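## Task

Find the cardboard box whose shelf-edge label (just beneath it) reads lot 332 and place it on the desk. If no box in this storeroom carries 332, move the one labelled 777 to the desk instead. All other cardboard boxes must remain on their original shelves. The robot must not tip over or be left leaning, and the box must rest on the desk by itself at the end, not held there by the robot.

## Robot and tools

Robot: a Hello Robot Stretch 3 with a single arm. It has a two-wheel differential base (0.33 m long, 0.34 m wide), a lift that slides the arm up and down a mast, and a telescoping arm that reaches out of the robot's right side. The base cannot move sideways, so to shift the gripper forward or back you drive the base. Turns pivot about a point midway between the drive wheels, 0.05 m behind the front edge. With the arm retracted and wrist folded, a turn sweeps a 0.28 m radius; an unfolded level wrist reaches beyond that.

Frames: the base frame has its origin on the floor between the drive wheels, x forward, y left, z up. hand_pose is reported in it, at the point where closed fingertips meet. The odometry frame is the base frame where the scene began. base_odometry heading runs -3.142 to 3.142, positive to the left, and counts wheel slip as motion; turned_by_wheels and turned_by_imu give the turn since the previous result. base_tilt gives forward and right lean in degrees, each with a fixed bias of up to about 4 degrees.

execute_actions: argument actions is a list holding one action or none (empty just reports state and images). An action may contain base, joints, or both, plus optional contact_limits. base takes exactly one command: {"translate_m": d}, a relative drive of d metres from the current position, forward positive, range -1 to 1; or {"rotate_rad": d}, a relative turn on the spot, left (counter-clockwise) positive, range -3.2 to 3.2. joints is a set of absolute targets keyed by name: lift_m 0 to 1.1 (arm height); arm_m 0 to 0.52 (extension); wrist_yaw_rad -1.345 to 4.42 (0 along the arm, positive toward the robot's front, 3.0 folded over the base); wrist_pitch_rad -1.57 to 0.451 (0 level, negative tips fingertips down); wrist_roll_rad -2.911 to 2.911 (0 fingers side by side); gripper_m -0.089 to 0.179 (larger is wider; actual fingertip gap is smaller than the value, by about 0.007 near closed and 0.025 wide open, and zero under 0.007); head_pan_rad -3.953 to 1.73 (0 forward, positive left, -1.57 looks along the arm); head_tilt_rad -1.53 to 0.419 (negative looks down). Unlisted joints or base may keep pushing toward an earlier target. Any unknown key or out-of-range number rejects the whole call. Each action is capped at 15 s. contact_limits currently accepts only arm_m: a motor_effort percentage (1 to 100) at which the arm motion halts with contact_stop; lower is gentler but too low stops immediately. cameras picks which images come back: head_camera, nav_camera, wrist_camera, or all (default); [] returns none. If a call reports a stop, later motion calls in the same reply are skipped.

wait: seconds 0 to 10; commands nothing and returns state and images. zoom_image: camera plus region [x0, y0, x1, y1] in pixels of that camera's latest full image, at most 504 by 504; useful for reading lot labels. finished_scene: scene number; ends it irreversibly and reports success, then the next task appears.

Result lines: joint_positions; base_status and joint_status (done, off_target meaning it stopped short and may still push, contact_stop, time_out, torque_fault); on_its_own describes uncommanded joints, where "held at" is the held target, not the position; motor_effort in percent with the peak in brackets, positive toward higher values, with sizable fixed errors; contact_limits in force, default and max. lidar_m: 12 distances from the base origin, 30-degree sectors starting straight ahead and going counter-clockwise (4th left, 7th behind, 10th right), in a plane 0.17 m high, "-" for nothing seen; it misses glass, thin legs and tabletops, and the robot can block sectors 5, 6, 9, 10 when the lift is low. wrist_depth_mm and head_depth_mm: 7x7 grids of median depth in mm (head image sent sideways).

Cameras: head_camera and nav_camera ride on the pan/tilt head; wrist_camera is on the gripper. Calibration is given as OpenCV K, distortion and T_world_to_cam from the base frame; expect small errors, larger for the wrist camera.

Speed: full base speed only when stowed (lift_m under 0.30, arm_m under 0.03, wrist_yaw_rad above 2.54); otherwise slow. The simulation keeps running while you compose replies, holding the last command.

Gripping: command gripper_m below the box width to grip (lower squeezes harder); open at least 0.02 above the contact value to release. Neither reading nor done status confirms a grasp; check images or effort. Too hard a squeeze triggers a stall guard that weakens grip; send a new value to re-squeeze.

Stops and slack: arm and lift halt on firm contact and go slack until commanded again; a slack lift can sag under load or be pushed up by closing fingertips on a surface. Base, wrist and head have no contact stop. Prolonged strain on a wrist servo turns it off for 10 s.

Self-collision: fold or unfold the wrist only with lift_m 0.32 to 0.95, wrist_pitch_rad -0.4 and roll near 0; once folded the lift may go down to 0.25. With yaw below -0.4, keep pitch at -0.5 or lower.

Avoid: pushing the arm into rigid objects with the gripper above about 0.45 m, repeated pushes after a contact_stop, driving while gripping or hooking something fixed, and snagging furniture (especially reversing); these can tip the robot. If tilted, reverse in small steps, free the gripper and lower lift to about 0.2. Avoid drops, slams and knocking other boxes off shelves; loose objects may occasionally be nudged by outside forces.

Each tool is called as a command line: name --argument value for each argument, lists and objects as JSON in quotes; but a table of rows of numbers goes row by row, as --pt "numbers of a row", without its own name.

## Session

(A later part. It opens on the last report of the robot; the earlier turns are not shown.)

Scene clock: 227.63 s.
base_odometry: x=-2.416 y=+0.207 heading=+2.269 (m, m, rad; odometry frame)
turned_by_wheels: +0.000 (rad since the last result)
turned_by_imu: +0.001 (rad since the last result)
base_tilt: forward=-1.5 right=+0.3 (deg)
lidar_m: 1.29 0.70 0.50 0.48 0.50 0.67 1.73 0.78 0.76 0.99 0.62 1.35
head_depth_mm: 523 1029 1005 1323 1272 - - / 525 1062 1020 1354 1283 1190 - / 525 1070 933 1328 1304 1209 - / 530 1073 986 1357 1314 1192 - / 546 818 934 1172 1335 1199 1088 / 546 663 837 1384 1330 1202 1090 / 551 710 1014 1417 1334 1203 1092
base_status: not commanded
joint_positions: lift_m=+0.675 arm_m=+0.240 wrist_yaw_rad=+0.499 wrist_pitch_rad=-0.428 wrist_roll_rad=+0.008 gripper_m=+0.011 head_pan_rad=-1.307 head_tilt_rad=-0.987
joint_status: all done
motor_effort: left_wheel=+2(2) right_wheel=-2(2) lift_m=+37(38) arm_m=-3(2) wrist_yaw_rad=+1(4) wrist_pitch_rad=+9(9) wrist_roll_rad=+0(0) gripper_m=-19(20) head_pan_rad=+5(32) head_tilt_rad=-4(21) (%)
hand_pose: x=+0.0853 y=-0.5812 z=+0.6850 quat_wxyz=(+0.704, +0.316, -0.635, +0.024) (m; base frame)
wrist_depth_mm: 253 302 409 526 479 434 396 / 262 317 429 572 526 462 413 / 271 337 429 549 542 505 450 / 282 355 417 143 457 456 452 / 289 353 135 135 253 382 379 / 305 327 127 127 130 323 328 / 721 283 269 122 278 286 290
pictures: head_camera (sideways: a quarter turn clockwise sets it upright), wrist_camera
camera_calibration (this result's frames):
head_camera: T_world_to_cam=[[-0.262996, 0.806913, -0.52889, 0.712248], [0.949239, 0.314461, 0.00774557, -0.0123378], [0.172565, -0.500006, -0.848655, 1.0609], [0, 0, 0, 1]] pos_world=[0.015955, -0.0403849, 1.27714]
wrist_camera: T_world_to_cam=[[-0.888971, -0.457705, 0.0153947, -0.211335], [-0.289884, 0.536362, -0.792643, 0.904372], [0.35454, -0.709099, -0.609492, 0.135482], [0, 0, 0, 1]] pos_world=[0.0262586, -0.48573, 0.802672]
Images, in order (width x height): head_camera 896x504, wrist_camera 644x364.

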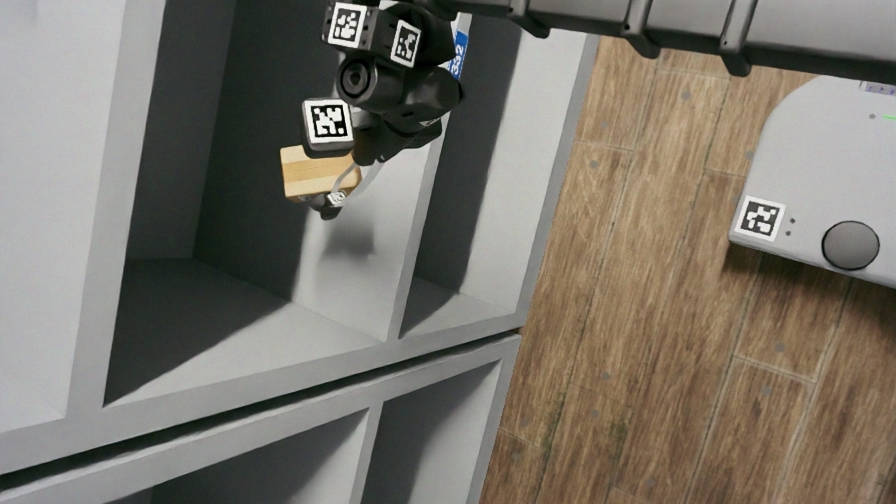

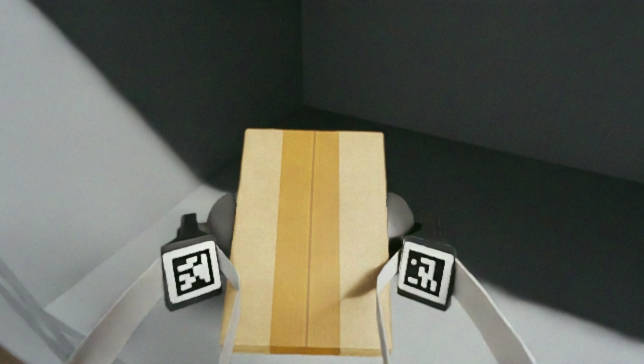

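execute_actions --actions '[{"base": {"translate_m": -0.34}, "joints": {"arm_m": 0.0, "wrist_yaw_rad": 2.65, "lift_m": 0.29, "head_pan_rad": -0.3, "head_tilt_rad": -1.3}}]' --cameras '["head_camera", "wrist_camera"]'

Scene clock: 234.27 s.
base_odometry: x=-2.197 y=-0.053 heading=+2.269 (m, m, rad; odometry frame)
turned_by_wheels: +0.000 (rad since the last result)
turned_by_imu: +0.004 (rad since the last result)
base_tilt: forward=-1.6 right=+0.3 (deg)
lidar_m: 1.64 0.69 0.50 0.47 0.49 0.66 1.71 1.26 0.58 0.71 0.93 0.84
head_depth_mm: 981 1181 1293 1277 1232 1178 1126 / 1434 1390 1361 1295 1252 1160 1125 / 1503 1452 1373 1296 1260 - 1126 / 1541 1463 1375 1307 1252 - - / 1541 1466 1389 1307 1260 - 1117 / 1557 1458 1385 1312 1252 1201 1125 / 1560 1464 1394 1322 1253 1162 1044
base_status: done
joint_positions: lift_m=+0.290 arm_m=+0.000 wrist_yaw_rad=+2.648 wrist_pitch_rad=-0.427 wrist_roll_rad=+0.008 gripper_m=+0.011 head_pan_rad=-0.307 head_tilt_rad=-1.285
joint_status: all done
motor_effort: left_wheel=+2(10) right_wheel=-2(8) lift_m=+22(33) arm_m=-3(4) wrist_yaw_rad=+2(4) wrist_pitch_rad=+8(9) wrist_roll_rad=+0(0) gripper_m=-19(20) head_pan_rad=+3(56) head_tilt_rad=-6(24) (%)
hand_pose: x=+0.0845 y=+0.0513 z=+0.3010 quat_wxyz=(+0.314, +0.709, -0.024, +0.631) (m; base frame)
wrist_depth_mm: 412 461 517 578 691 837 - / 433 482 540 645 740 934 - / 465 525 581 649 817 908 912 / 503 562 593 142 718 727 734 / 530 560 134 135 358 603 589 / 514 523 127 127 130 513 513 / - - 122 122 438 445 452
pictures: head_camera (sideways: a quarter turn clockwise sets it upright), wrist_camera
camera_calibration (this result's frames):
head_camera: T_world_to_cam=[[-0.933548, 0.249947, -0.256933, 0.362127], [0.252434, 0.967321, 0.023818, -0.0290056], [0.25449, -0.0426235, -0.966136, 1.213], [0, 0, 0, 1]] pos_world=[0.0366901, -0.0107529, 1.26565]
wrist_camera: T_world_to_cam=[[0.869188, -0.494243, 0.015375, -0.0632679], [-0.290274, -0.535163, -0.793311, 0.315761], [0.400316, 0.685073, -0.608623, 0.274544], [0, 0, 0, 1]] pos_world=[0.0367449, -0.0503685, 0.418563]
Images, in order (width x height): head_camera 896x504, wrist_camera 644x364.

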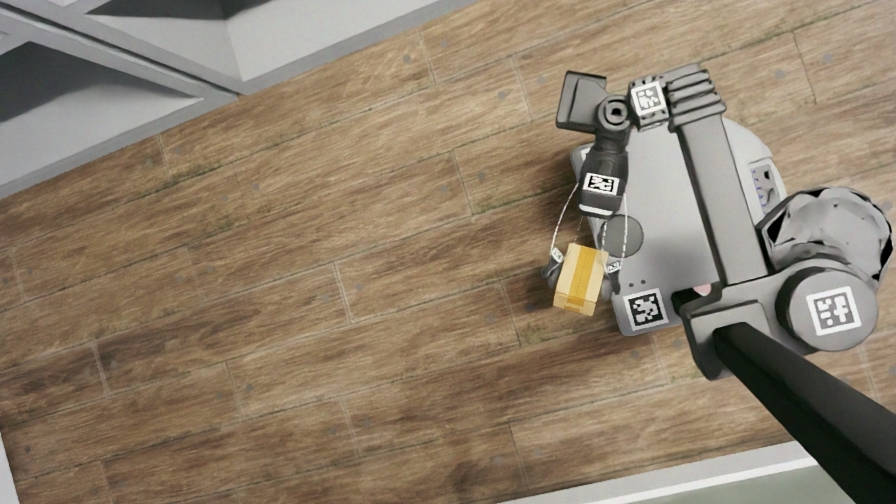

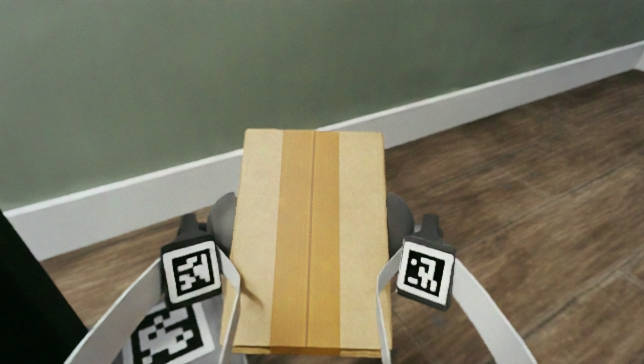

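execute_actions --actions '[{"base": {"translate_m": -1.0}, "joints": {"head_pan_rad": -3.0, "head_tilt_rad": -0.6}}]' --cameras '[]'

execute_actions --actions '[{"base": {"translate_m": -1.0}}]' --cameras '["nav_camera", "wrist_camera"]'

Scene clock: 241.33 s.
base_odometry: x=-1.554 y=-0.819 heading=+2.269 (m, m, rad; odometry frame)
turned_by_wheels: +0.000 (rad since the last result)
turned_by_imu: +0.008 (rad since the last result)
base_tilt: forward=-1.6 right=+0.3 (deg)
lidar_m: 1.87 0.66 0.47 0.45 0.47 0.64 1.69 1.21 0.58 0.58 1.02 0.91
head_depth_mm: 1729 1920 2116 1991 1680 1389 1186 / 1763 1956 2218 2132 1681 1391 1188 / 1790 1996 2264 2149 1682 1391 1184 / 1827 2051 2341 2146 1679 1390 1186 / 1849 2091 2361 2137 1688 1386 1180 / 1893 2127 2409 2065 1590 1393 1178 / 1872 1127 1245 1310 1560 1340 1173
base_status: done
joint_positions: lift_m=+0.290 arm_m=+0.000 wrist_yaw_rad=+2.648 wrist_pitch_rad=-0.427 wrist_roll_rad=+0.008 gripper_m=+0.011 head_pan_rad=-2.993 head_tilt_rad=-0.605
joint_status: all done
motor_effort: left_wheel=+0(10) right_wheel=-1(12) lift_m=+22(22) arm_m=-3(3) wrist_yaw_rad=+2(2) wrist_pitch_rad=+8(8) wrist_roll_rad=+0(0) gripper_m=-20(19) head_pan_rad=-5(56) head_tilt_rad=+1(30) (%)
hand_pose: x=+0.0845 y=+0.0513 z=+0.3010 quat_wxyz=(+0.314, +0.709, -0.024, +0.631) (m; base frame)
wrist_depth_mm: 394 442 486 550 646 778 959 / 424 477 524 618 725 881 - / 445 502 558 614 832 910 917 / 478 543 568 143 703 725 717 / 515 562 134 135 358 589 607 / 510 516 127 127 129 516 507 / - - 122 122 434 445 450
pictures: none
No camera images: the call's "cameras" was empty. Leave "cameras" out to get every camera's image.

Scene clock: 246.33 s.
base_odometry: x=-0.911 y=-1.584 heading=+2.269 (m, m, rad; odometry frame)
turned_by_wheels: +0.000 (rad since the last result)
turned_by_imu: +0.008 (rad since the last result)
base_tilt: forward=-1.6 right=+0.3 (deg)
lidar_m: 1.77 0.63 0.46 0.44 0.46 0.62 1.13 1.17 1.59 0.58 1.06 0.97
head_depth_mm: 895 997 1126 1286 1503 1396 1184 / 913 1019 1150 1324 1554 1393 1184 / 932 1034 1174 1359 1561 1390 1181 / 947 1056 1204 1397 1583 1391 1181 / 964 1084 1233 1424 1621 1389 1184 / 978 1099 1261 1464 1637 1385 1184 / 999 1129 1295 1517 1675 1385 1177
base_status: done
joint_positions: lift_m=+0.290 arm_m=+0.000 wrist_yaw_rad=+2.648 wrist_pitch_rad=-0.427 wrist_roll_rad=+0.008 gripper_m=+0.011 head_pan_rad=-2.993 head_tilt_rad=-0.605
joint_status: not commanded
motor_effort: left_wheel=-1(11) right_wheel=-1(12) lift_m=+22(22) arm_m=-3(3) wrist_yaw_rad=+2(2) wrist_pitch_rad=+8(9) wrist_roll_rad=+0(0) gripper_m=-19(20) head_pan_rad=-4(5) head_tilt_rad=+2(3) (%)
hand_pose: x=+0.0845 y=+0.0513 z=+0.3010 quat_wxyz=(+0.314, +0.709, -0.024, +0.631) (m; base frame)
wrist_depth_mm: 385 418 474 552 629 739 917 / 414 452 516 594 704 859 - / 437 488 546 610 777 877 908 / 481 535 560 143 720 722 717 / 492 551 135 134 355 588 594 / 513 519 127 127 130 513 518 / - - 122 122 432 444 455
pictures: nav_camera (sideways: a quarter turn counterclockwise sets it upright), wrist_camera
camera_calibration (this result's frames):
nav_camera: T_world_to_cam=[[-0.545542, -0.0867152, 0.833585, -1.0389], [-0.132928, 0.990995, 0.016095, 0.0343116], [-0.827475, -0.102026, -0.552156, 0.682169], [0, 0, 0, 1]] pos_world=[0.00227742, -0.0544914, 1.24212]
wrist_camera: T_world_to_cam=[[0.869193, -0.494233, 0.015375, -0.0632665], [-0.290269, -0.535166, -0.793311, 0.315761], [0.400309, 0.685077, -0.608623, 0.274544], [0, 0, 0, 1]] pos_world=[0.0367439, -0.0503679, 0.418563]
Images, in order (width x height): nav_camera 672x504, wrist_camera 644x364.

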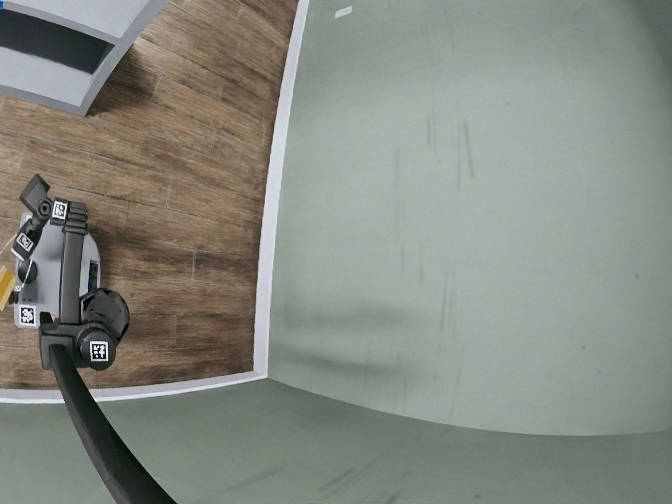

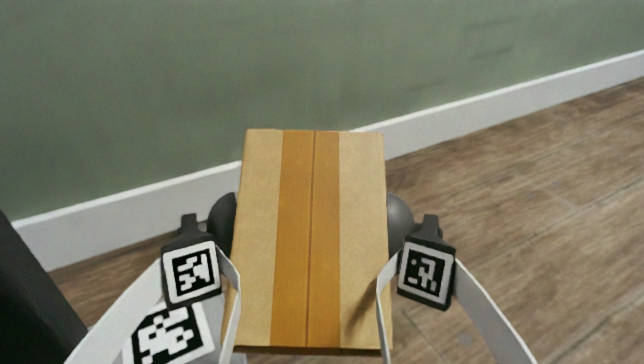

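execute_actions --actions '[{"base": {"translate_m": -0.5}}]' --cameras '[]'

execute_actions --actions '[{"base": {"rotate_rad": 1.62}, "joints": {"head_pan_rad": -2.9, "head_tilt_rad": -0.5}}]' --cameras '["head_camera", "nav_camera"]'

Scene clock: 253.60 s.
base_odometry: x=-0.590 y=-1.967 heading=+2.269 (m, m, rad; odometry frame)
turned_by_wheels: +0.000 (rad since the last result)
turned_by_imu: +0.005 (rad since the last result)
base_tilt: forward=-1.6 right=+0.3 (deg)
lidar_m: 1.73 0.62 0.46 0.44 0.45 0.62 0.63 0.65 0.89 2.40 0.70 1.41
head_depth_mm: 481 536 605 689 810 972 1134 / 490 547 617 707 831 1007 1155 / 499 558 631 728 859 1047 1179 / 509 570 647 747 888 1092 1179 / 519 582 663 768 914 1136 1178 / 528 594 678 792 945 1177 1183 / 537 607 695 812 979 1236 1184
base_status: done
joint_positions: lift_m=+0.290 arm_m=+0.000 wrist_yaw_rad=+2.648 wrist_pitch_rad=-0.427 wrist_roll_rad=+0.008 gripper_m=+0.011 head_pan_rad=-2.993 head_tilt_rad=-0.605
joint_status: not commanded
motor_effort: left_wheel=-1(12) right_wheel=+1(10) lift_m=+22(22) arm_m=-3(3) wrist_yaw_rad=+2(1) wrist_pitch_rad=+9(9) wrist_roll_rad=+0(0) gripper_m=-20(20) head_pan_rad=-4(4) head_tilt_rad=+2(2) (%)
hand_pose: x=+0.0845 y=+0.0513 z=+0.3010 quat_wxyz=(+0.314, +0.709, -0.024, +0.631) (m; base frame)
wrist_depth_mm: 384 421 469 550 614 743 900 / 409 456 508 594 675 845 - / 437 477 543 599 769 855 914 / 474 535 552 142 706 717 714 / 491 549 134 135 353 601 601 / 509 514 127 128 129 513 520 / - - 122 123 437 452 446
pictures: none
No camera images: the call's "cameras" was empty. Leave "cameras" out to get every camera's image.

Scene clock: 255.93 s.
base_odometry: x=-0.590 y=-1.967 heading=-2.394 (m, m, rad; odometry frame)
turned_by_wheels: +1.620 (rad since the last result)
turned_by_imu: +1.629 (rad since the last result)
base_tilt: forward=-1.6 right=+0.3 (deg)
lidar_m: 0.44 0.46 0.64 0.63 0.66 0.94 2.99 0.71 1.41 1.45 0.60 0.45
head_depth_mm: 2695 2953 3212 2487 1868 1499 1244 / 2789 3050 3268 2510 1875 1498 1237 / 2867 3074 3327 2460 1860 1493 1238 / 2940 3151 3442 2480 1856 1486 1241 / 816 884 968 1056 1174 1317 1238 / 664 709 761 819 904 1063 1203 / 563 612 683 1267 1085 1354 1231
base_status: done
joint_positions: lift_m=+0.290 arm_m=+0.000 wrist_yaw_rad=+2.648 wrist_pitch_rad=-0.427 wrist_roll_rad=+0.008 gripper_m=+0.011 head_pan_rad=-2.907 head_tilt_rad=-0.507
joint_status: all done
motor_effort: left_wheel=-3(12) right_wheel=+3(14) lift_m=+22(22) arm_m=-3(3) wrist_yaw_rad=+2(1) wrist_pitch_rad=+8(9) wrist_roll_rad=+0(0) gripper_m=-20(20) head_pan_rad=+5(19) head_tilt_rad=+3(12) (%)
hand_pose: x=+0.0845 y=+0.0513 z=+0.3010 quat_wxyz=(+0.314, +0.709, -0.024, +0.631) (m; base frame)
wrist_depth_mm: 533 576 641 723 584 432 348 / 558 628 707 784 616 452 357 / 612 670 719 792 638 476 370 / 645 683 648 143 618 495 386 / 594 585 134 134 356 493 399 / 505 507 128 127 130 494 409 / - - 123 122 432 456 413
pictures: head_camera (sideways: a quarter turn clockwise sets it upright), nav_camera (sideways: a quarter turn counterclockwise sets it upright)
camera_calibration (this result's frames):
head_camera: T_world_to_cam=[[0.482847, 0.16016, -0.860934, 1.14043], [0.284083, -0.958611, -0.0190061, 0.0265509], [-0.828345, -0.2354, -0.508361, 0.624416], [0, 0, 0, 1]] pos_world=[-0.040962, -0.0102118, 1.29977]
nav_camera: T_world_to_cam=[[-0.453945, -0.113793, 0.883734, -1.10485], [-0.216428, 0.976191, 0.0145266, 0.0368608], [-0.864346, -0.18467, -0.467765, 0.572591], [0, 0, 0, 1]] pos_world=[0.00135222, -0.0559674, 1.2437]
Images, in order (width x height): head_camera 896x504, nav_camera 672x504.

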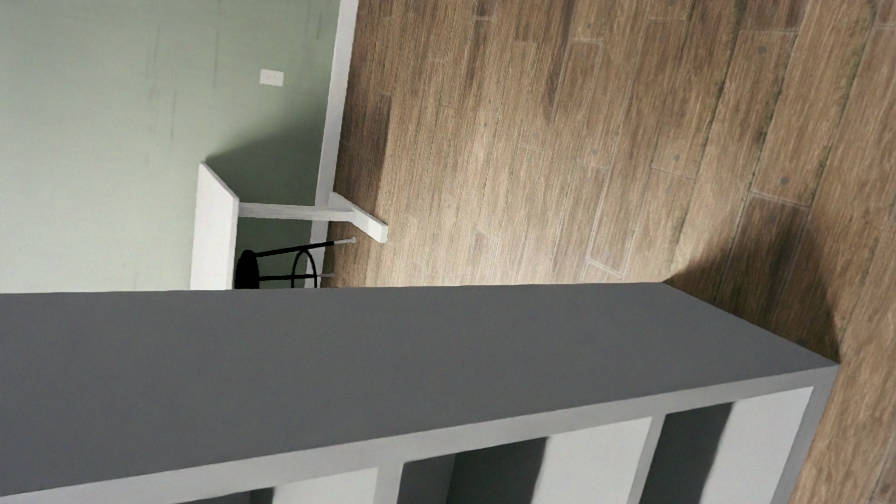

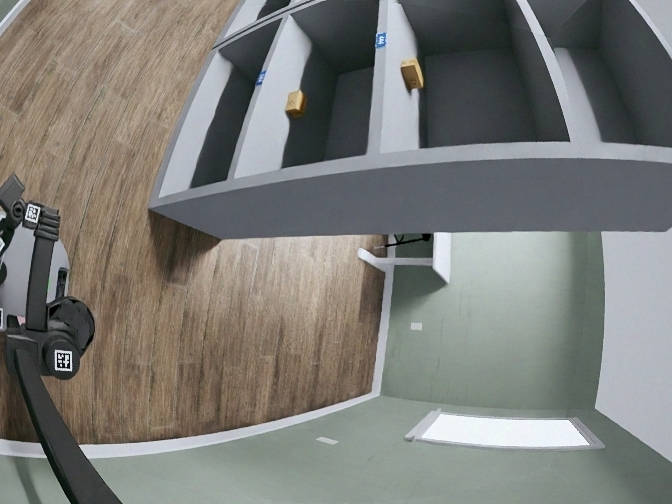

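execute_actions --actions '[{"base": {"translate_m": -1.0}}]' --cameras '[]'

execute_actions --actions '[{"base": {"translate_m": -1.0}, "joints": {"head_pan_rad": -2.5, "head_tilt_rad": -0.7}}]' --cameras '["head_camera", "nav_camera"]'

Scene clock: 262.77 s.
base_odometry: x=+0.144 y=-1.287 heading=-2.394 (m, m, rad; odometry frame)
turned_by_wheels: +0.000 (rad since the last result)
turned_by_imu: +0.008 (rad since the last result)
base_tilt: forward=-1.6 right=+0.3 (deg)
lidar_m: 1.45 0.91 0.70 0.68 0.72 1.02 2.33 2.01 3.51 0.35 0.37 0.52
head_depth_mm: 1892 2051 2249 2385 1865 1498 1246 / 1933 2108 2339 2473 1863 1495 1243 / 2000 2195 2428 2489 1865 1489 1246 / 2054 2284 2412 2363 1869 1488 1237 / 2136 2327 2077 2451 1868 1486 1234 / 2199 2408 2088 2359 1854 1477 1235 / 2303 2507 2881 2457 1843 1474 1232
base_status: done
joint_positions: lift_m=+0.290 arm_m=+0.000 wrist_yaw_rad=+2.648 wrist_pitch_rad=-0.427 wrist_roll_rad=+0.008 gripper_m=+0.011 head_pan_rad=-2.907 head_tilt_rad=-0.506
joint_status: not commanded
motor_effort: left_wheel=-4(16) right_wheel=+3(8) lift_m=+22(22) arm_m=-3(3) wrist_yaw_rad=+2(3) wrist_pitch_rad=+8(9) wrist_roll_rad=+0(0) gripper_m=-20(20) head_pan_rad=+4(4) head_tilt_rad=+2(2) (%)
hand_pose: x=+0.0845 y=+0.0513 z=+0.3010 quat_wxyz=(+0.314, +0.709, -0.024, +0.631) (m; base frame)
wrist_depth_mm: 581 636 697 774 873 - - / 610 680 757 855 951 - - / 640 701 806 864 902 910 904 / 663 702 642 143 713 714 711 / 580 583 135 135 356 601 605 / 502 520 127 128 129 502 516 / - - 122 122 437 443 446
pictures: none
No camera images: the call's "cameras" was empty. Leave "cameras" out to get every camera's image.

Scene clock: 267.77 s.
base_odometry: x=+0.877 y=-0.607 heading=-2.394 (m, m, rad; odometry frame)
turned_by_wheels: +0.000 (rad since the last result)
turned_by_imu: +0.008 (rad since the last result)
base_tilt: forward=-1.6 right=+0.3 (deg)
lidar_m: 2.32 0.99 0.75 0.74 0.78 1.12 1.33 1.08 1.19 3.10 1.30 1.02
head_depth_mm: 1191 1315 1464 1659 1565 1324 1147 / 1278 1373 1252 1785 1571 1324 1142 / 1386 1458 1139 1524 1573 1321 1146 / 1508 1542 1095 1800 1533 1321 1147 / 1673 1537 1090 1861 1572 1327 1147 / 1853 1528 1190 1853 1573 1325 1147 / 2023 1528 2130 1906 1562 1323 1145
base_status: done
joint_positions: lift_m=+0.290 arm_m=+0.000 wrist_yaw_rad=+2.648 wrist_pitch_rad=-0.427 wrist_roll_rad=+0.008 gripper_m=+0.011 head_pan_rad=-2.507 head_tilt_rad=-0.692
joint_status: all done
motor_effort: left_wheel=-3(15) right_wheel=+3(8) lift_m=+22(22) arm_m=-3(3) wrist_yaw_rad=+2(2) wrist_pitch_rad=+8(9) wrist_roll_rad=+0(0) gripper_m=-20(19) head_pan_rad=+4(39) head_tilt_rad=-4(18) (%)
hand_pose: x=+0.0845 y=+0.0513 z=+0.3010 quat_wxyz=(+0.314, +0.709, -0.024, +0.631) (m; base frame)
wrist_depth_mm: 623 685 753 837 929 - - / 659 725 807 871 - - - / 705 779 830 890 884 882 889 / 699 701 655 142 719 735 722 / 581 584 134 134 354 595 604 / 506 519 127 127 129 517 502 / - - 122 122 435 450 449
pictures: head_camera (sideways: a quarter turn clockwise sets it upright), nav_camera (sideways: a quarter turn counterclockwise sets it upright)
camera_calibration (this result's frames):
head_camera: T_world_to_cam=[[0.503166, 0.424239, -0.752892, 0.999448], [0.636765, -0.771007, -0.00888944, 0.0112255], [-0.584256, -0.474942, -0.658084, 0.817709], [0, 0, 0, 1]] pos_world=[-0.0322846, -0.0269852, 1.2907]
nav_camera: T_world_to_cam=[[-0.498498, -0.373162, 0.782464, -0.972536], [-0.581578, 0.813305, 0.0173545, 0.0354105], [-0.642858, -0.446413, -0.622454, 0.772497], [0, 0, 0, 1]] pos_world=[0.0323921, -0.0468612, 1.2412]
Images, in order (width x height): head_camera 896x504, nav_camera 672x504.

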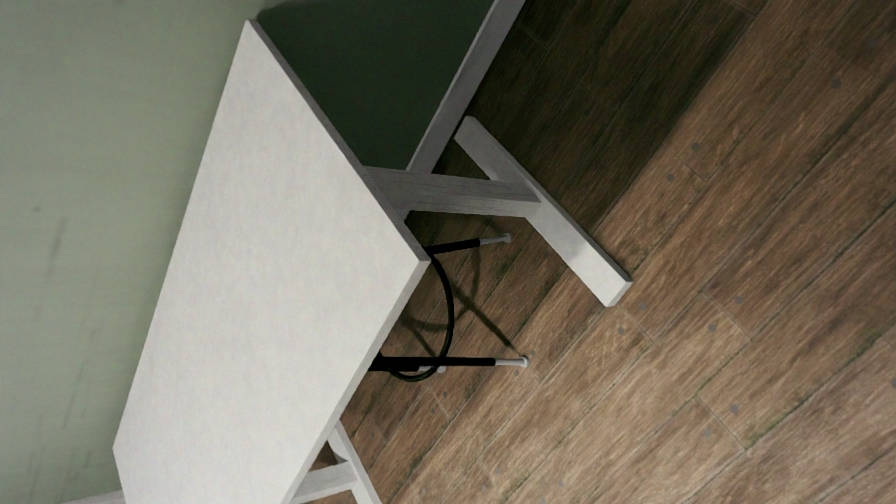

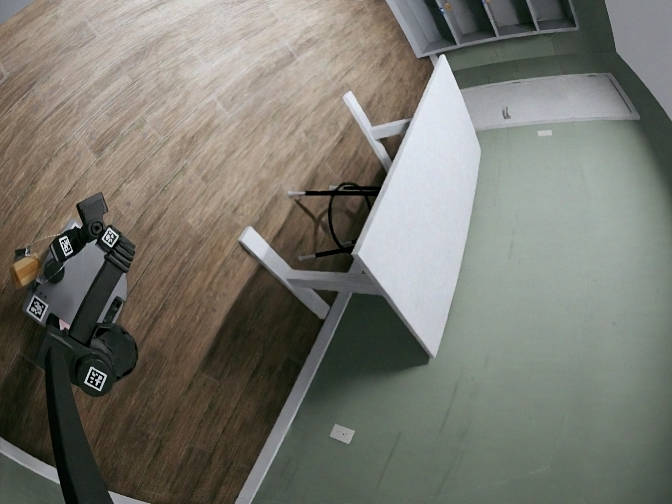

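execute_actions --actions '[{"base": {"translate_m": -0.74}, "joints": {"lift_m": 0.885, "wrist_yaw_rad": 1.0, "head_pan_rad": -1.7, "head_tilt_rad": -0.8}}]' --cameras '["head_camera", "nav_camera"]'

Scene clock: 285.43 s.
base_odometry: x=+1.420 y=-0.104 heading=-2.394 (m, m, rad; odometry frame)
turned_by_wheels: +0.000 (rad since the last result)
turned_by_imu: +0.008 (rad since the last result)
base_tilt: forward=-1.6 right=+0.3 (deg)
lidar_m: 1.74 1.05 0.80 0.79 0.78 0.59 0.58 0.62 0.58 0.93 2.30 1.76
head_depth_mm: 1541 1207 933 761 - - 1102 / 1710 1211 935 762 - 1214 1118 / 1712 1207 936 763 - - 1115 / 3296 1213 933 764 1499 - 1113 / 2888 1208 934 765 1466 - 1116 / 3235 2616 968 764 - 1221 1114 / 3350 2746 2134 1746 1114 1231 1114
base_status: done
joint_positions: lift_m=+0.885 arm_m=+0.000 wrist_yaw_rad=+1.002 wrist_pitch_rad=-0.427 wrist_roll_rad=+0.008 gripper_m=+0.011 head_pan_rad=-1.707 head_tilt_rad=-0.790
joint_status: all done
motor_effort: left_wheel=-4(16) right_wheel=+3(7) lift_m=+38(38) arm_m=-3(3) wrist_yaw_rad=-3(4) wrist_pitch_rad=+8(8) wrist_roll_rad=+0(0) gripper_m=-20(20) head_pan_rad=+5(55) head_tilt_rad=-4(14) (%)
hand_pose: x=+0.1667 y=-0.2655 z=+0.8952 quat_wxyz=(+0.676, +0.464, -0.536, +0.198) (m; base frame)
wrist_depth_mm: - - - - - - - / - - - - - - - / - - - - - - - / - - - 142 - - - / - - 135 134 - - 417 / - - 127 127 129 358 358 / - - - 122 - 331 313
pictures: head_camera (sideways: a quarter turn clockwise sets it upright), nav_camera (sideways: a quarter turn counterclockwise sets it upright)
camera_calibration (this result's frames):
head_camera: T_world_to_cam=[[0.0557486, 0.726474, -0.684929, 0.913605], [0.996814, -0.0796832, -0.00338252, 0.00185896], [-0.0570346, -0.682558, -0.728602, 0.906211], [0, 0, 0, 1]] pos_world=[-0.00109985, -0.0450208, 1.28603]
nav_camera: T_world_to_cam=[[-0.0895558, -0.690577, 0.717693, -0.890611], [-0.988874, 0.147589, 0.0186179, 0.0362525], [-0.11878, -0.70804, -0.696111, 0.865108], [0, 0, 0, 1]] pos_world=[0.0588477, -0.00785434, 1.24072]
Images, in order (width x height): head_camera 896x504, nav_camera 672x504.

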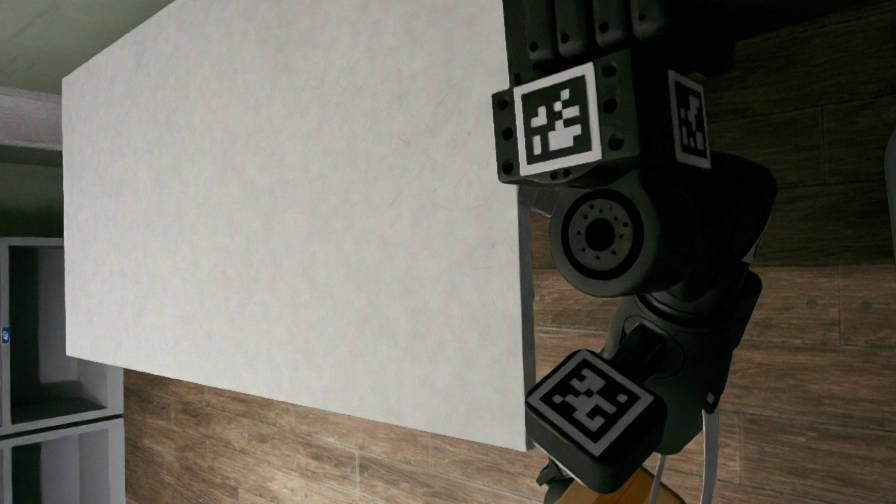

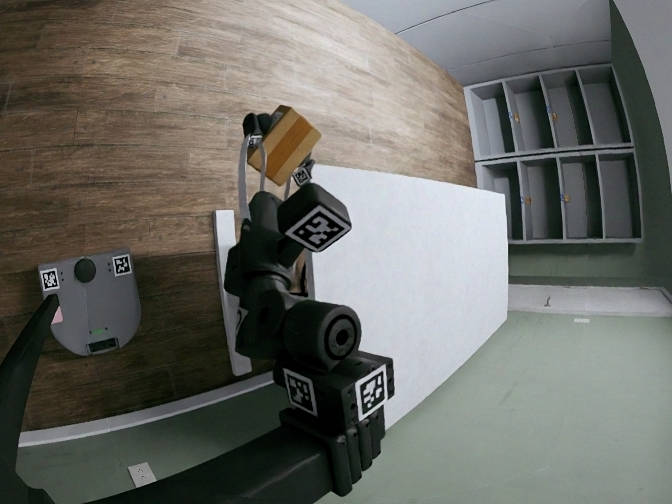

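execute_actions --actions '[{"joints": {"arm_m": 0.38, "wrist_yaw_rad": -0.2, "wrist_pitch_rad": -0.94, "lift_m": 0.87}}]' --cameras '["head_camera", "wrist_camera"]'

Scene clock: 292.03 s.
base_odometry: x=+1.420 y=-0.104 heading=-2.394 (m, m, rad; odometry frame)
turned_by_wheels: +0.000 (rad since the last result)
turned_by_imu: +0.001 (rad since the last result)
base_tilt: forward=-1.6 right=+0.3 (deg)
lidar_m: 1.74 1.05 0.80 0.79 0.78 0.60 0.58 0.62 0.58 0.93 2.30 1.76
head_depth_mm: 1531 1207 936 - - - 1091 / 1716 1236 - - 1396 1263 1117 / 1715 - 920 763 1109 1266 1112 / 3126 - 797 764 1434 1268 1118 / 3260 1206 940 763 1441 1263 1115 / 3256 2655 967 763 1436 1268 1114 / 3323 2762 2129 1732 1469 1272 1115
base_status: not commanded
joint_positions: lift_m=+0.870 arm_m=+0.380 wrist_yaw_rad=-0.199 wrist_pitch_rad=-0.952 wrist_roll_rad=+0.008 gripper_m=+0.011 head_pan_rad=-1.707 head_tilt_rad=-0.790
joint_status: all done
motor_effort: left_wheel=-4(4) right_wheel=+3(3) lift_m=+22(34) arm_m=+3(2) wrist_yaw_rad=-2(7) wrist_pitch_rad=+4(8) wrist_roll_rad=+0(0) gripper_m=-19(20) head_pan_rad=+4(5) head_tilt_rad=-4(5) (%)
hand_pose: x=-0.0471 y=-0.6511 z=+0.7864 quat_wxyz=(+0.591, +0.259, -0.660, -0.386) (m; base frame)
wrist_depth_mm: 300 301 303 306 304 308 310 / 278 279 282 283 282 285 287 / 259 260 262 266 264 267 269 / 246 243 241 142 247 251 252 / 229 231 134 134 185 234 235 / 217 218 127 127 129 221 223 / 205 206 203 123 208 209 211
pictures: head_camera (sideways: a quarter turn clockwise sets it upright), wrist_camera
camera_calibration (this result's frames):
head_camera: T_world_to_cam=[[0.0557605, 0.726562, -0.684834, 0.913482], [0.996815, -0.0796825, -0.00337522, 0.00184945], [-0.0570217, -0.682465, -0.728691, 0.906326], [0, 0, 0, 1]] pos_world=[-0.00109956, -0.0450188, 1.28602]
wrist_camera: T_world_to_cam=[[-0.977275, 0.21047, 0.025229, 0.0605864], [0.185188, 0.905618, -0.381525, 0.923398], [-0.103147, -0.368183, -0.924014, 0.642366], [0, 0, 0, 1]] pos_world=[-0.0455346, -0.612489, 0.944326]
Images, in order (width x height): head_camera 896x504, wrist_camera 644x364.

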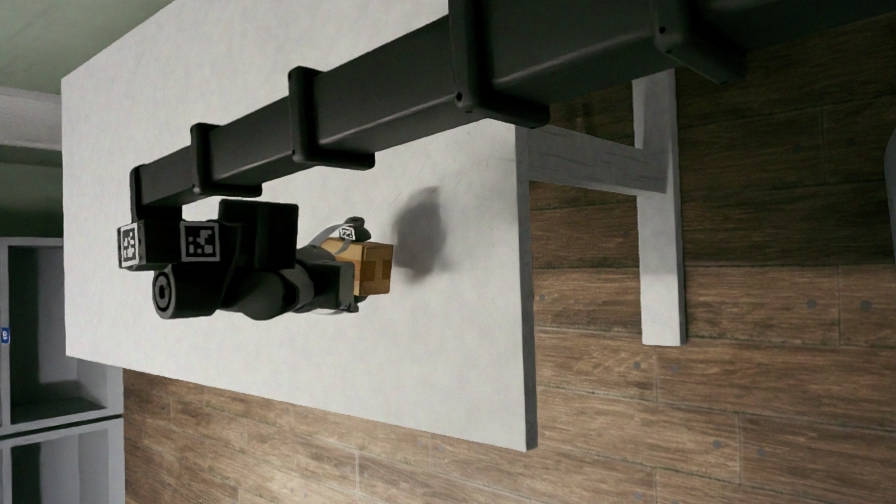

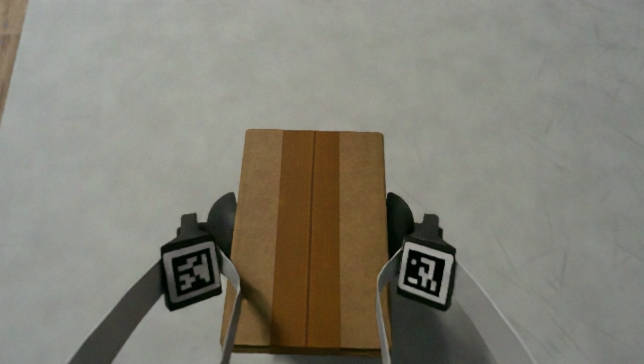

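execute_actions --actions '[{"joints": {"lift_m": 0.826}}]' --cameras '["wrist_camera"]'

Scene clock: 295.40 s.
base_odometry: x=+1.420 y=-0.104 heading=-2.394 (m, m, rad; odometry frame)
turned_by_wheels: +0.000 (rad since the last result)
turned_by_imu: +0.001 (rad since the last result)
base_tilt: forward=-1.5 right=+0.3 (deg)
lidar_m: 1.74 1.05 0.81 0.79 0.78 0.60 0.58 0.62 0.58 0.93 2.30 1.75
head_depth_mm: 1526 1211 933 784 - - - / 1707 1204 967 - - 1270 1117 / 1709 1257 - 742 1116 1268 1111 / 2908 1319 - 763 1433 1266 1115 / 3293 1240 937 762 1437 1270 1115 / 3247 2645 968 763 1432 1266 1116 / 3313 2772 2130 1740 1458 1266 1116
base_status: not commanded
joint_positions: lift_m=+0.826 arm_m=+0.380 wrist_yaw_rad=-0.199 wrist_pitch_rad=-0.952 wrist_roll_rad=+0.008 gripper_m=+0.011 head_pan_rad=-1.707 head_tilt_rad=-0.790
joint_status: all done
motor_effort: left_wheel=-4(4) right_wheel=+4(3) lift_m=+22(20) arm_m=+3(3) wrist_yaw_rad=-1(2) wrist_pitch_rad=+4(4) wrist_roll_rad=+0(0) gripper_m=-20(20) head_pan_rad=+4(4) head_tilt_rad=-4(4) (%)
hand_pose: x=-0.0471 y=-0.6510 z=+0.7423 quat_wxyz=(+0.591, +0.259, -0.660, -0.386) (m; base frame)
wrist_depth_mm: 239 241 242 244 247 247 248 / 222 224 226 229 228 231 231 / 207 210 211 212 213 215 216 / 196 197 193 142 201 200 201 / 184 186 134 134 163 189 189 / 175 176 127 127 130 179 179 / 166 166 163 122 166 169 171
pictures: wrist_camera
camera_calibration (this result's frames):
wrist_camera: T_world_to_cam=[[-0.977277, 0.210457, 0.0252366, 0.0616822], [0.185234, 0.905839, -0.380977, 0.906207], [-0.103039, -0.367646, -0.92424, 0.602225], [0, 0, 0, 1]] pos_world=[-0.0455271, -0.612454, 0.900287]
Images, in order (width x height): wrist_camera 644x364.

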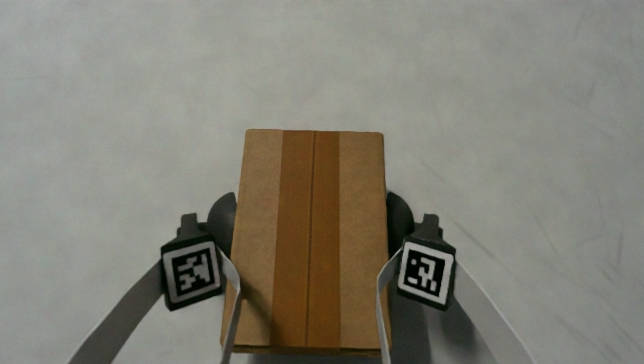

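The depths now match the grasp-time values, so the box is at desk level. Releasing.

execute_actions --actions '[{"joints": {"gripper_m": 0.12}}]' --cameras '["wrist_camera"]'

execute_actions --actions '[{"joints": {"lift_m": 0.89}}]' --cameras '["head_camera", "wrist_camera"]'

Scene clock: 298.33 s.
base_odometry: x=+1.420 y=-0.104 heading=-2.394 (m, m, rad; odometry frame)
turned_by_wheels: +0.000 (rad since the last result)
turned_by_imu: +0.001 (rad since the last result)
base_tilt: forward=-1.6 right=+0.3 (deg)
lidar_m: 1.74 1.05 0.80 0.79 0.78 0.60 0.58 0.62 0.58 0.93 2.30 1.76
head_depth_mm: 1520 1207 940 783 - - - / 1716 1207 967 - - 1270 1116 / 1716 1264 - 744 1108 1263 1111 / 2904 1318 - 763 1435 1264 1113 / 3327 1266 949 761 1428 1262 1119 / 3317 2642 968 765 1435 1272 1121 / 3329 2756 2127 1734 1469 1267 1117
base_status: not commanded
joint_positions: lift_m=+0.826 arm_m=+0.380 wrist_yaw_rad=-0.199 wrist_pitch_rad=-0.952 wrist_roll_rad=+0.008 gripper_m=+0.120 head_pan_rad=-1.707 head_tilt_rad=-0.790
joint_status: all done
motor_effort: left_wheel=-4(4) right_wheel=+3(3) lift_m=+22(22) arm_m=+3(3) wrist_yaw_rad=-1(2) wrist_pitch_rad=+4(4) wrist_roll_rad=+0(0) gripper_m=+0(82) head_pan_rad=+4(5) head_tilt_rad=-4(4) (%)
hand_pose: x=-0.0471 y=-0.6510 z=+0.7423 quat_wxyz=(+0.591, +0.259, -0.660, -0.386) (m; base frame)
wrist_depth_mm: 240 242 243 244 246 246 249 / 223 224 225 227 229 231 231 / 209 209 210 212 213 213 217 / 195 197 193 145 200 202 202 / 184 187 182 136 186 191 190 / 175 - 130 128 174 - 180 / 165 166 164 123 166 169 171
pictures: wrist_camera
camera_calibration (this result's frames):
wrist_camera: T_world_to_cam=[[-0.977277, 0.210461, 0.0252359, 0.0616849], [0.185232, 0.905816, -0.381033, 0.906248], [-0.103051, -0.3677, -0.924217, 0.602174], [0, 0, 0, 1]] pos_world=[-0.0455281, -0.612458, 0.900293]
Images, in order (width x height): wrist_camera 644x364.

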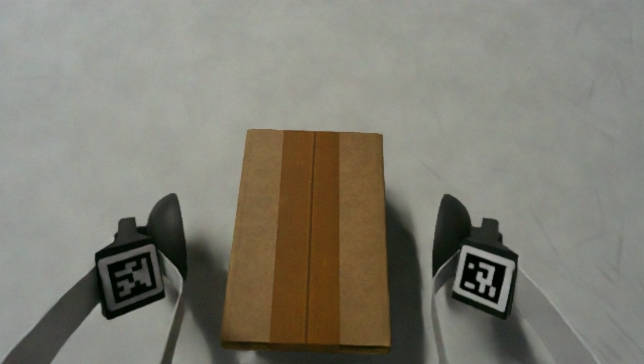

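Scene clock: 299.73 s.
base_odometry: x=+1.420 y=-0.104 heading=-2.394 (m, m, rad; odometry frame)
turned_by_wheels: +0.000 (rad since the last result)
turned_by_imu: +0.000 (rad since the last result)
base_tilt: forward=-1.6 right=+0.3 (deg)
lidar_m: 1.74 1.05 0.80 0.79 0.78 0.60 0.58 0.62 0.58 0.93 2.29 1.75
head_depth_mm: 1528 1205 964 - - - 1109 / 1709 1253 - 753 1402 1268 1113 / 1712 - 937 763 1109 1266 1111 / 3319 - 864 765 1439 1266 1113 / 3297 1209 905 766 1429 1267 1112 / 3246 2665 967 765 1428 1265 1113 / 3350 2744 2118 1734 1462 1276 1116
base_status: not commanded
joint_positions: lift_m=+0.890 arm_m=+0.380 wrist_yaw_rad=-0.199 wrist_pitch_rad=-0.952 wrist_roll_rad=+0.008 gripper_m=+0.120 head_pan_rad=-1.707 head_tilt_rad=-0.790
joint_status: all done
motor_effort: left_wheel=-4(4) right_wheel=+3(3) lift_m=+37(40) arm_m=+3(3) wrist_yaw_rad=-1(2) wrist_pitch_rad=+4(4) wrist_roll_rad=+0(0) gripper_m=+0(0) head_pan_rad=+5(5) head_tilt_rad=-3(3) (%)
hand_pose: x=-0.0471 y=-0.6512 z=+0.8057 quat_wxyz=(+0.591, +0.258, -0.660, -0.386) (m; base frame)
wrist_depth_mm: 339 326 327 332 331 335 336 / 308 301 305 307 311 309 313 / 285 283 282 287 289 292 289 / 267 265 266 271 269 272 272 / 250 254 249 201 254 257 256 / 238 - 236 190 240 - 243 / 221 225 223 183 227 228 230
pictures: head_camera (sideways: a quarter turn clockwise sets it upright), wrist_camera
camera_calibration (this result's frames):
head_camera: T_world_to_cam=[[0.0557602, 0.726562, -0.684834, 0.913482], [0.996815, -0.0796822, -0.00337522, 0.00184945], [-0.0570214, -0.682465, -0.728691, 0.906326], [0, 0, 0, 1]] pos_world=[-0.00109955, -0.0450188, 1.28602]
wrist_camera: T_world_to_cam=[[-0.977273, 0.210478, 0.0252264, 0.0601075], [0.185176, 0.905544, -0.381707, 0.930904], [-0.103185, -0.368361, -0.923939, 0.660008], [0, 0, 0, 1]] pos_world=[-0.0455374, -0.612505, 0.963623]
Images, in order (width x height): head_camera 896x504, wrist_camera 644x364.

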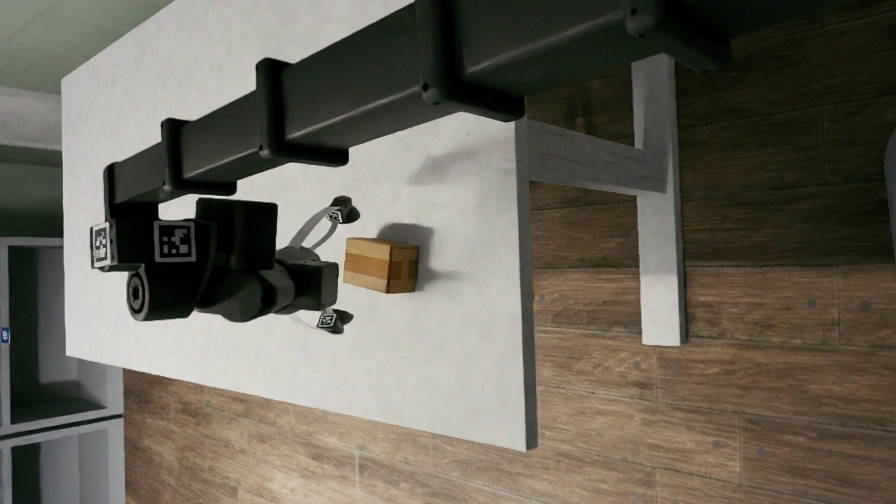

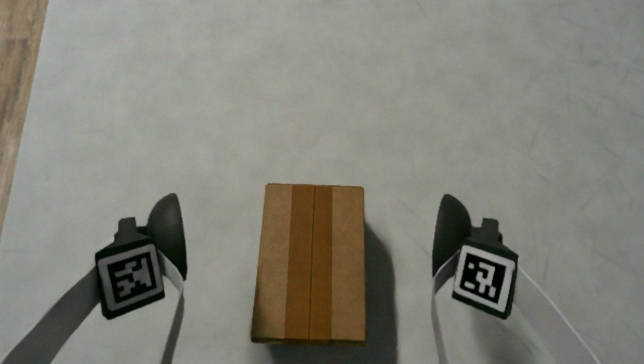

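The box 332 is resting on the desk, clear of the gripper. Finishing scene 1.

finished_scene --scene 1

The scene is finished: the task was done.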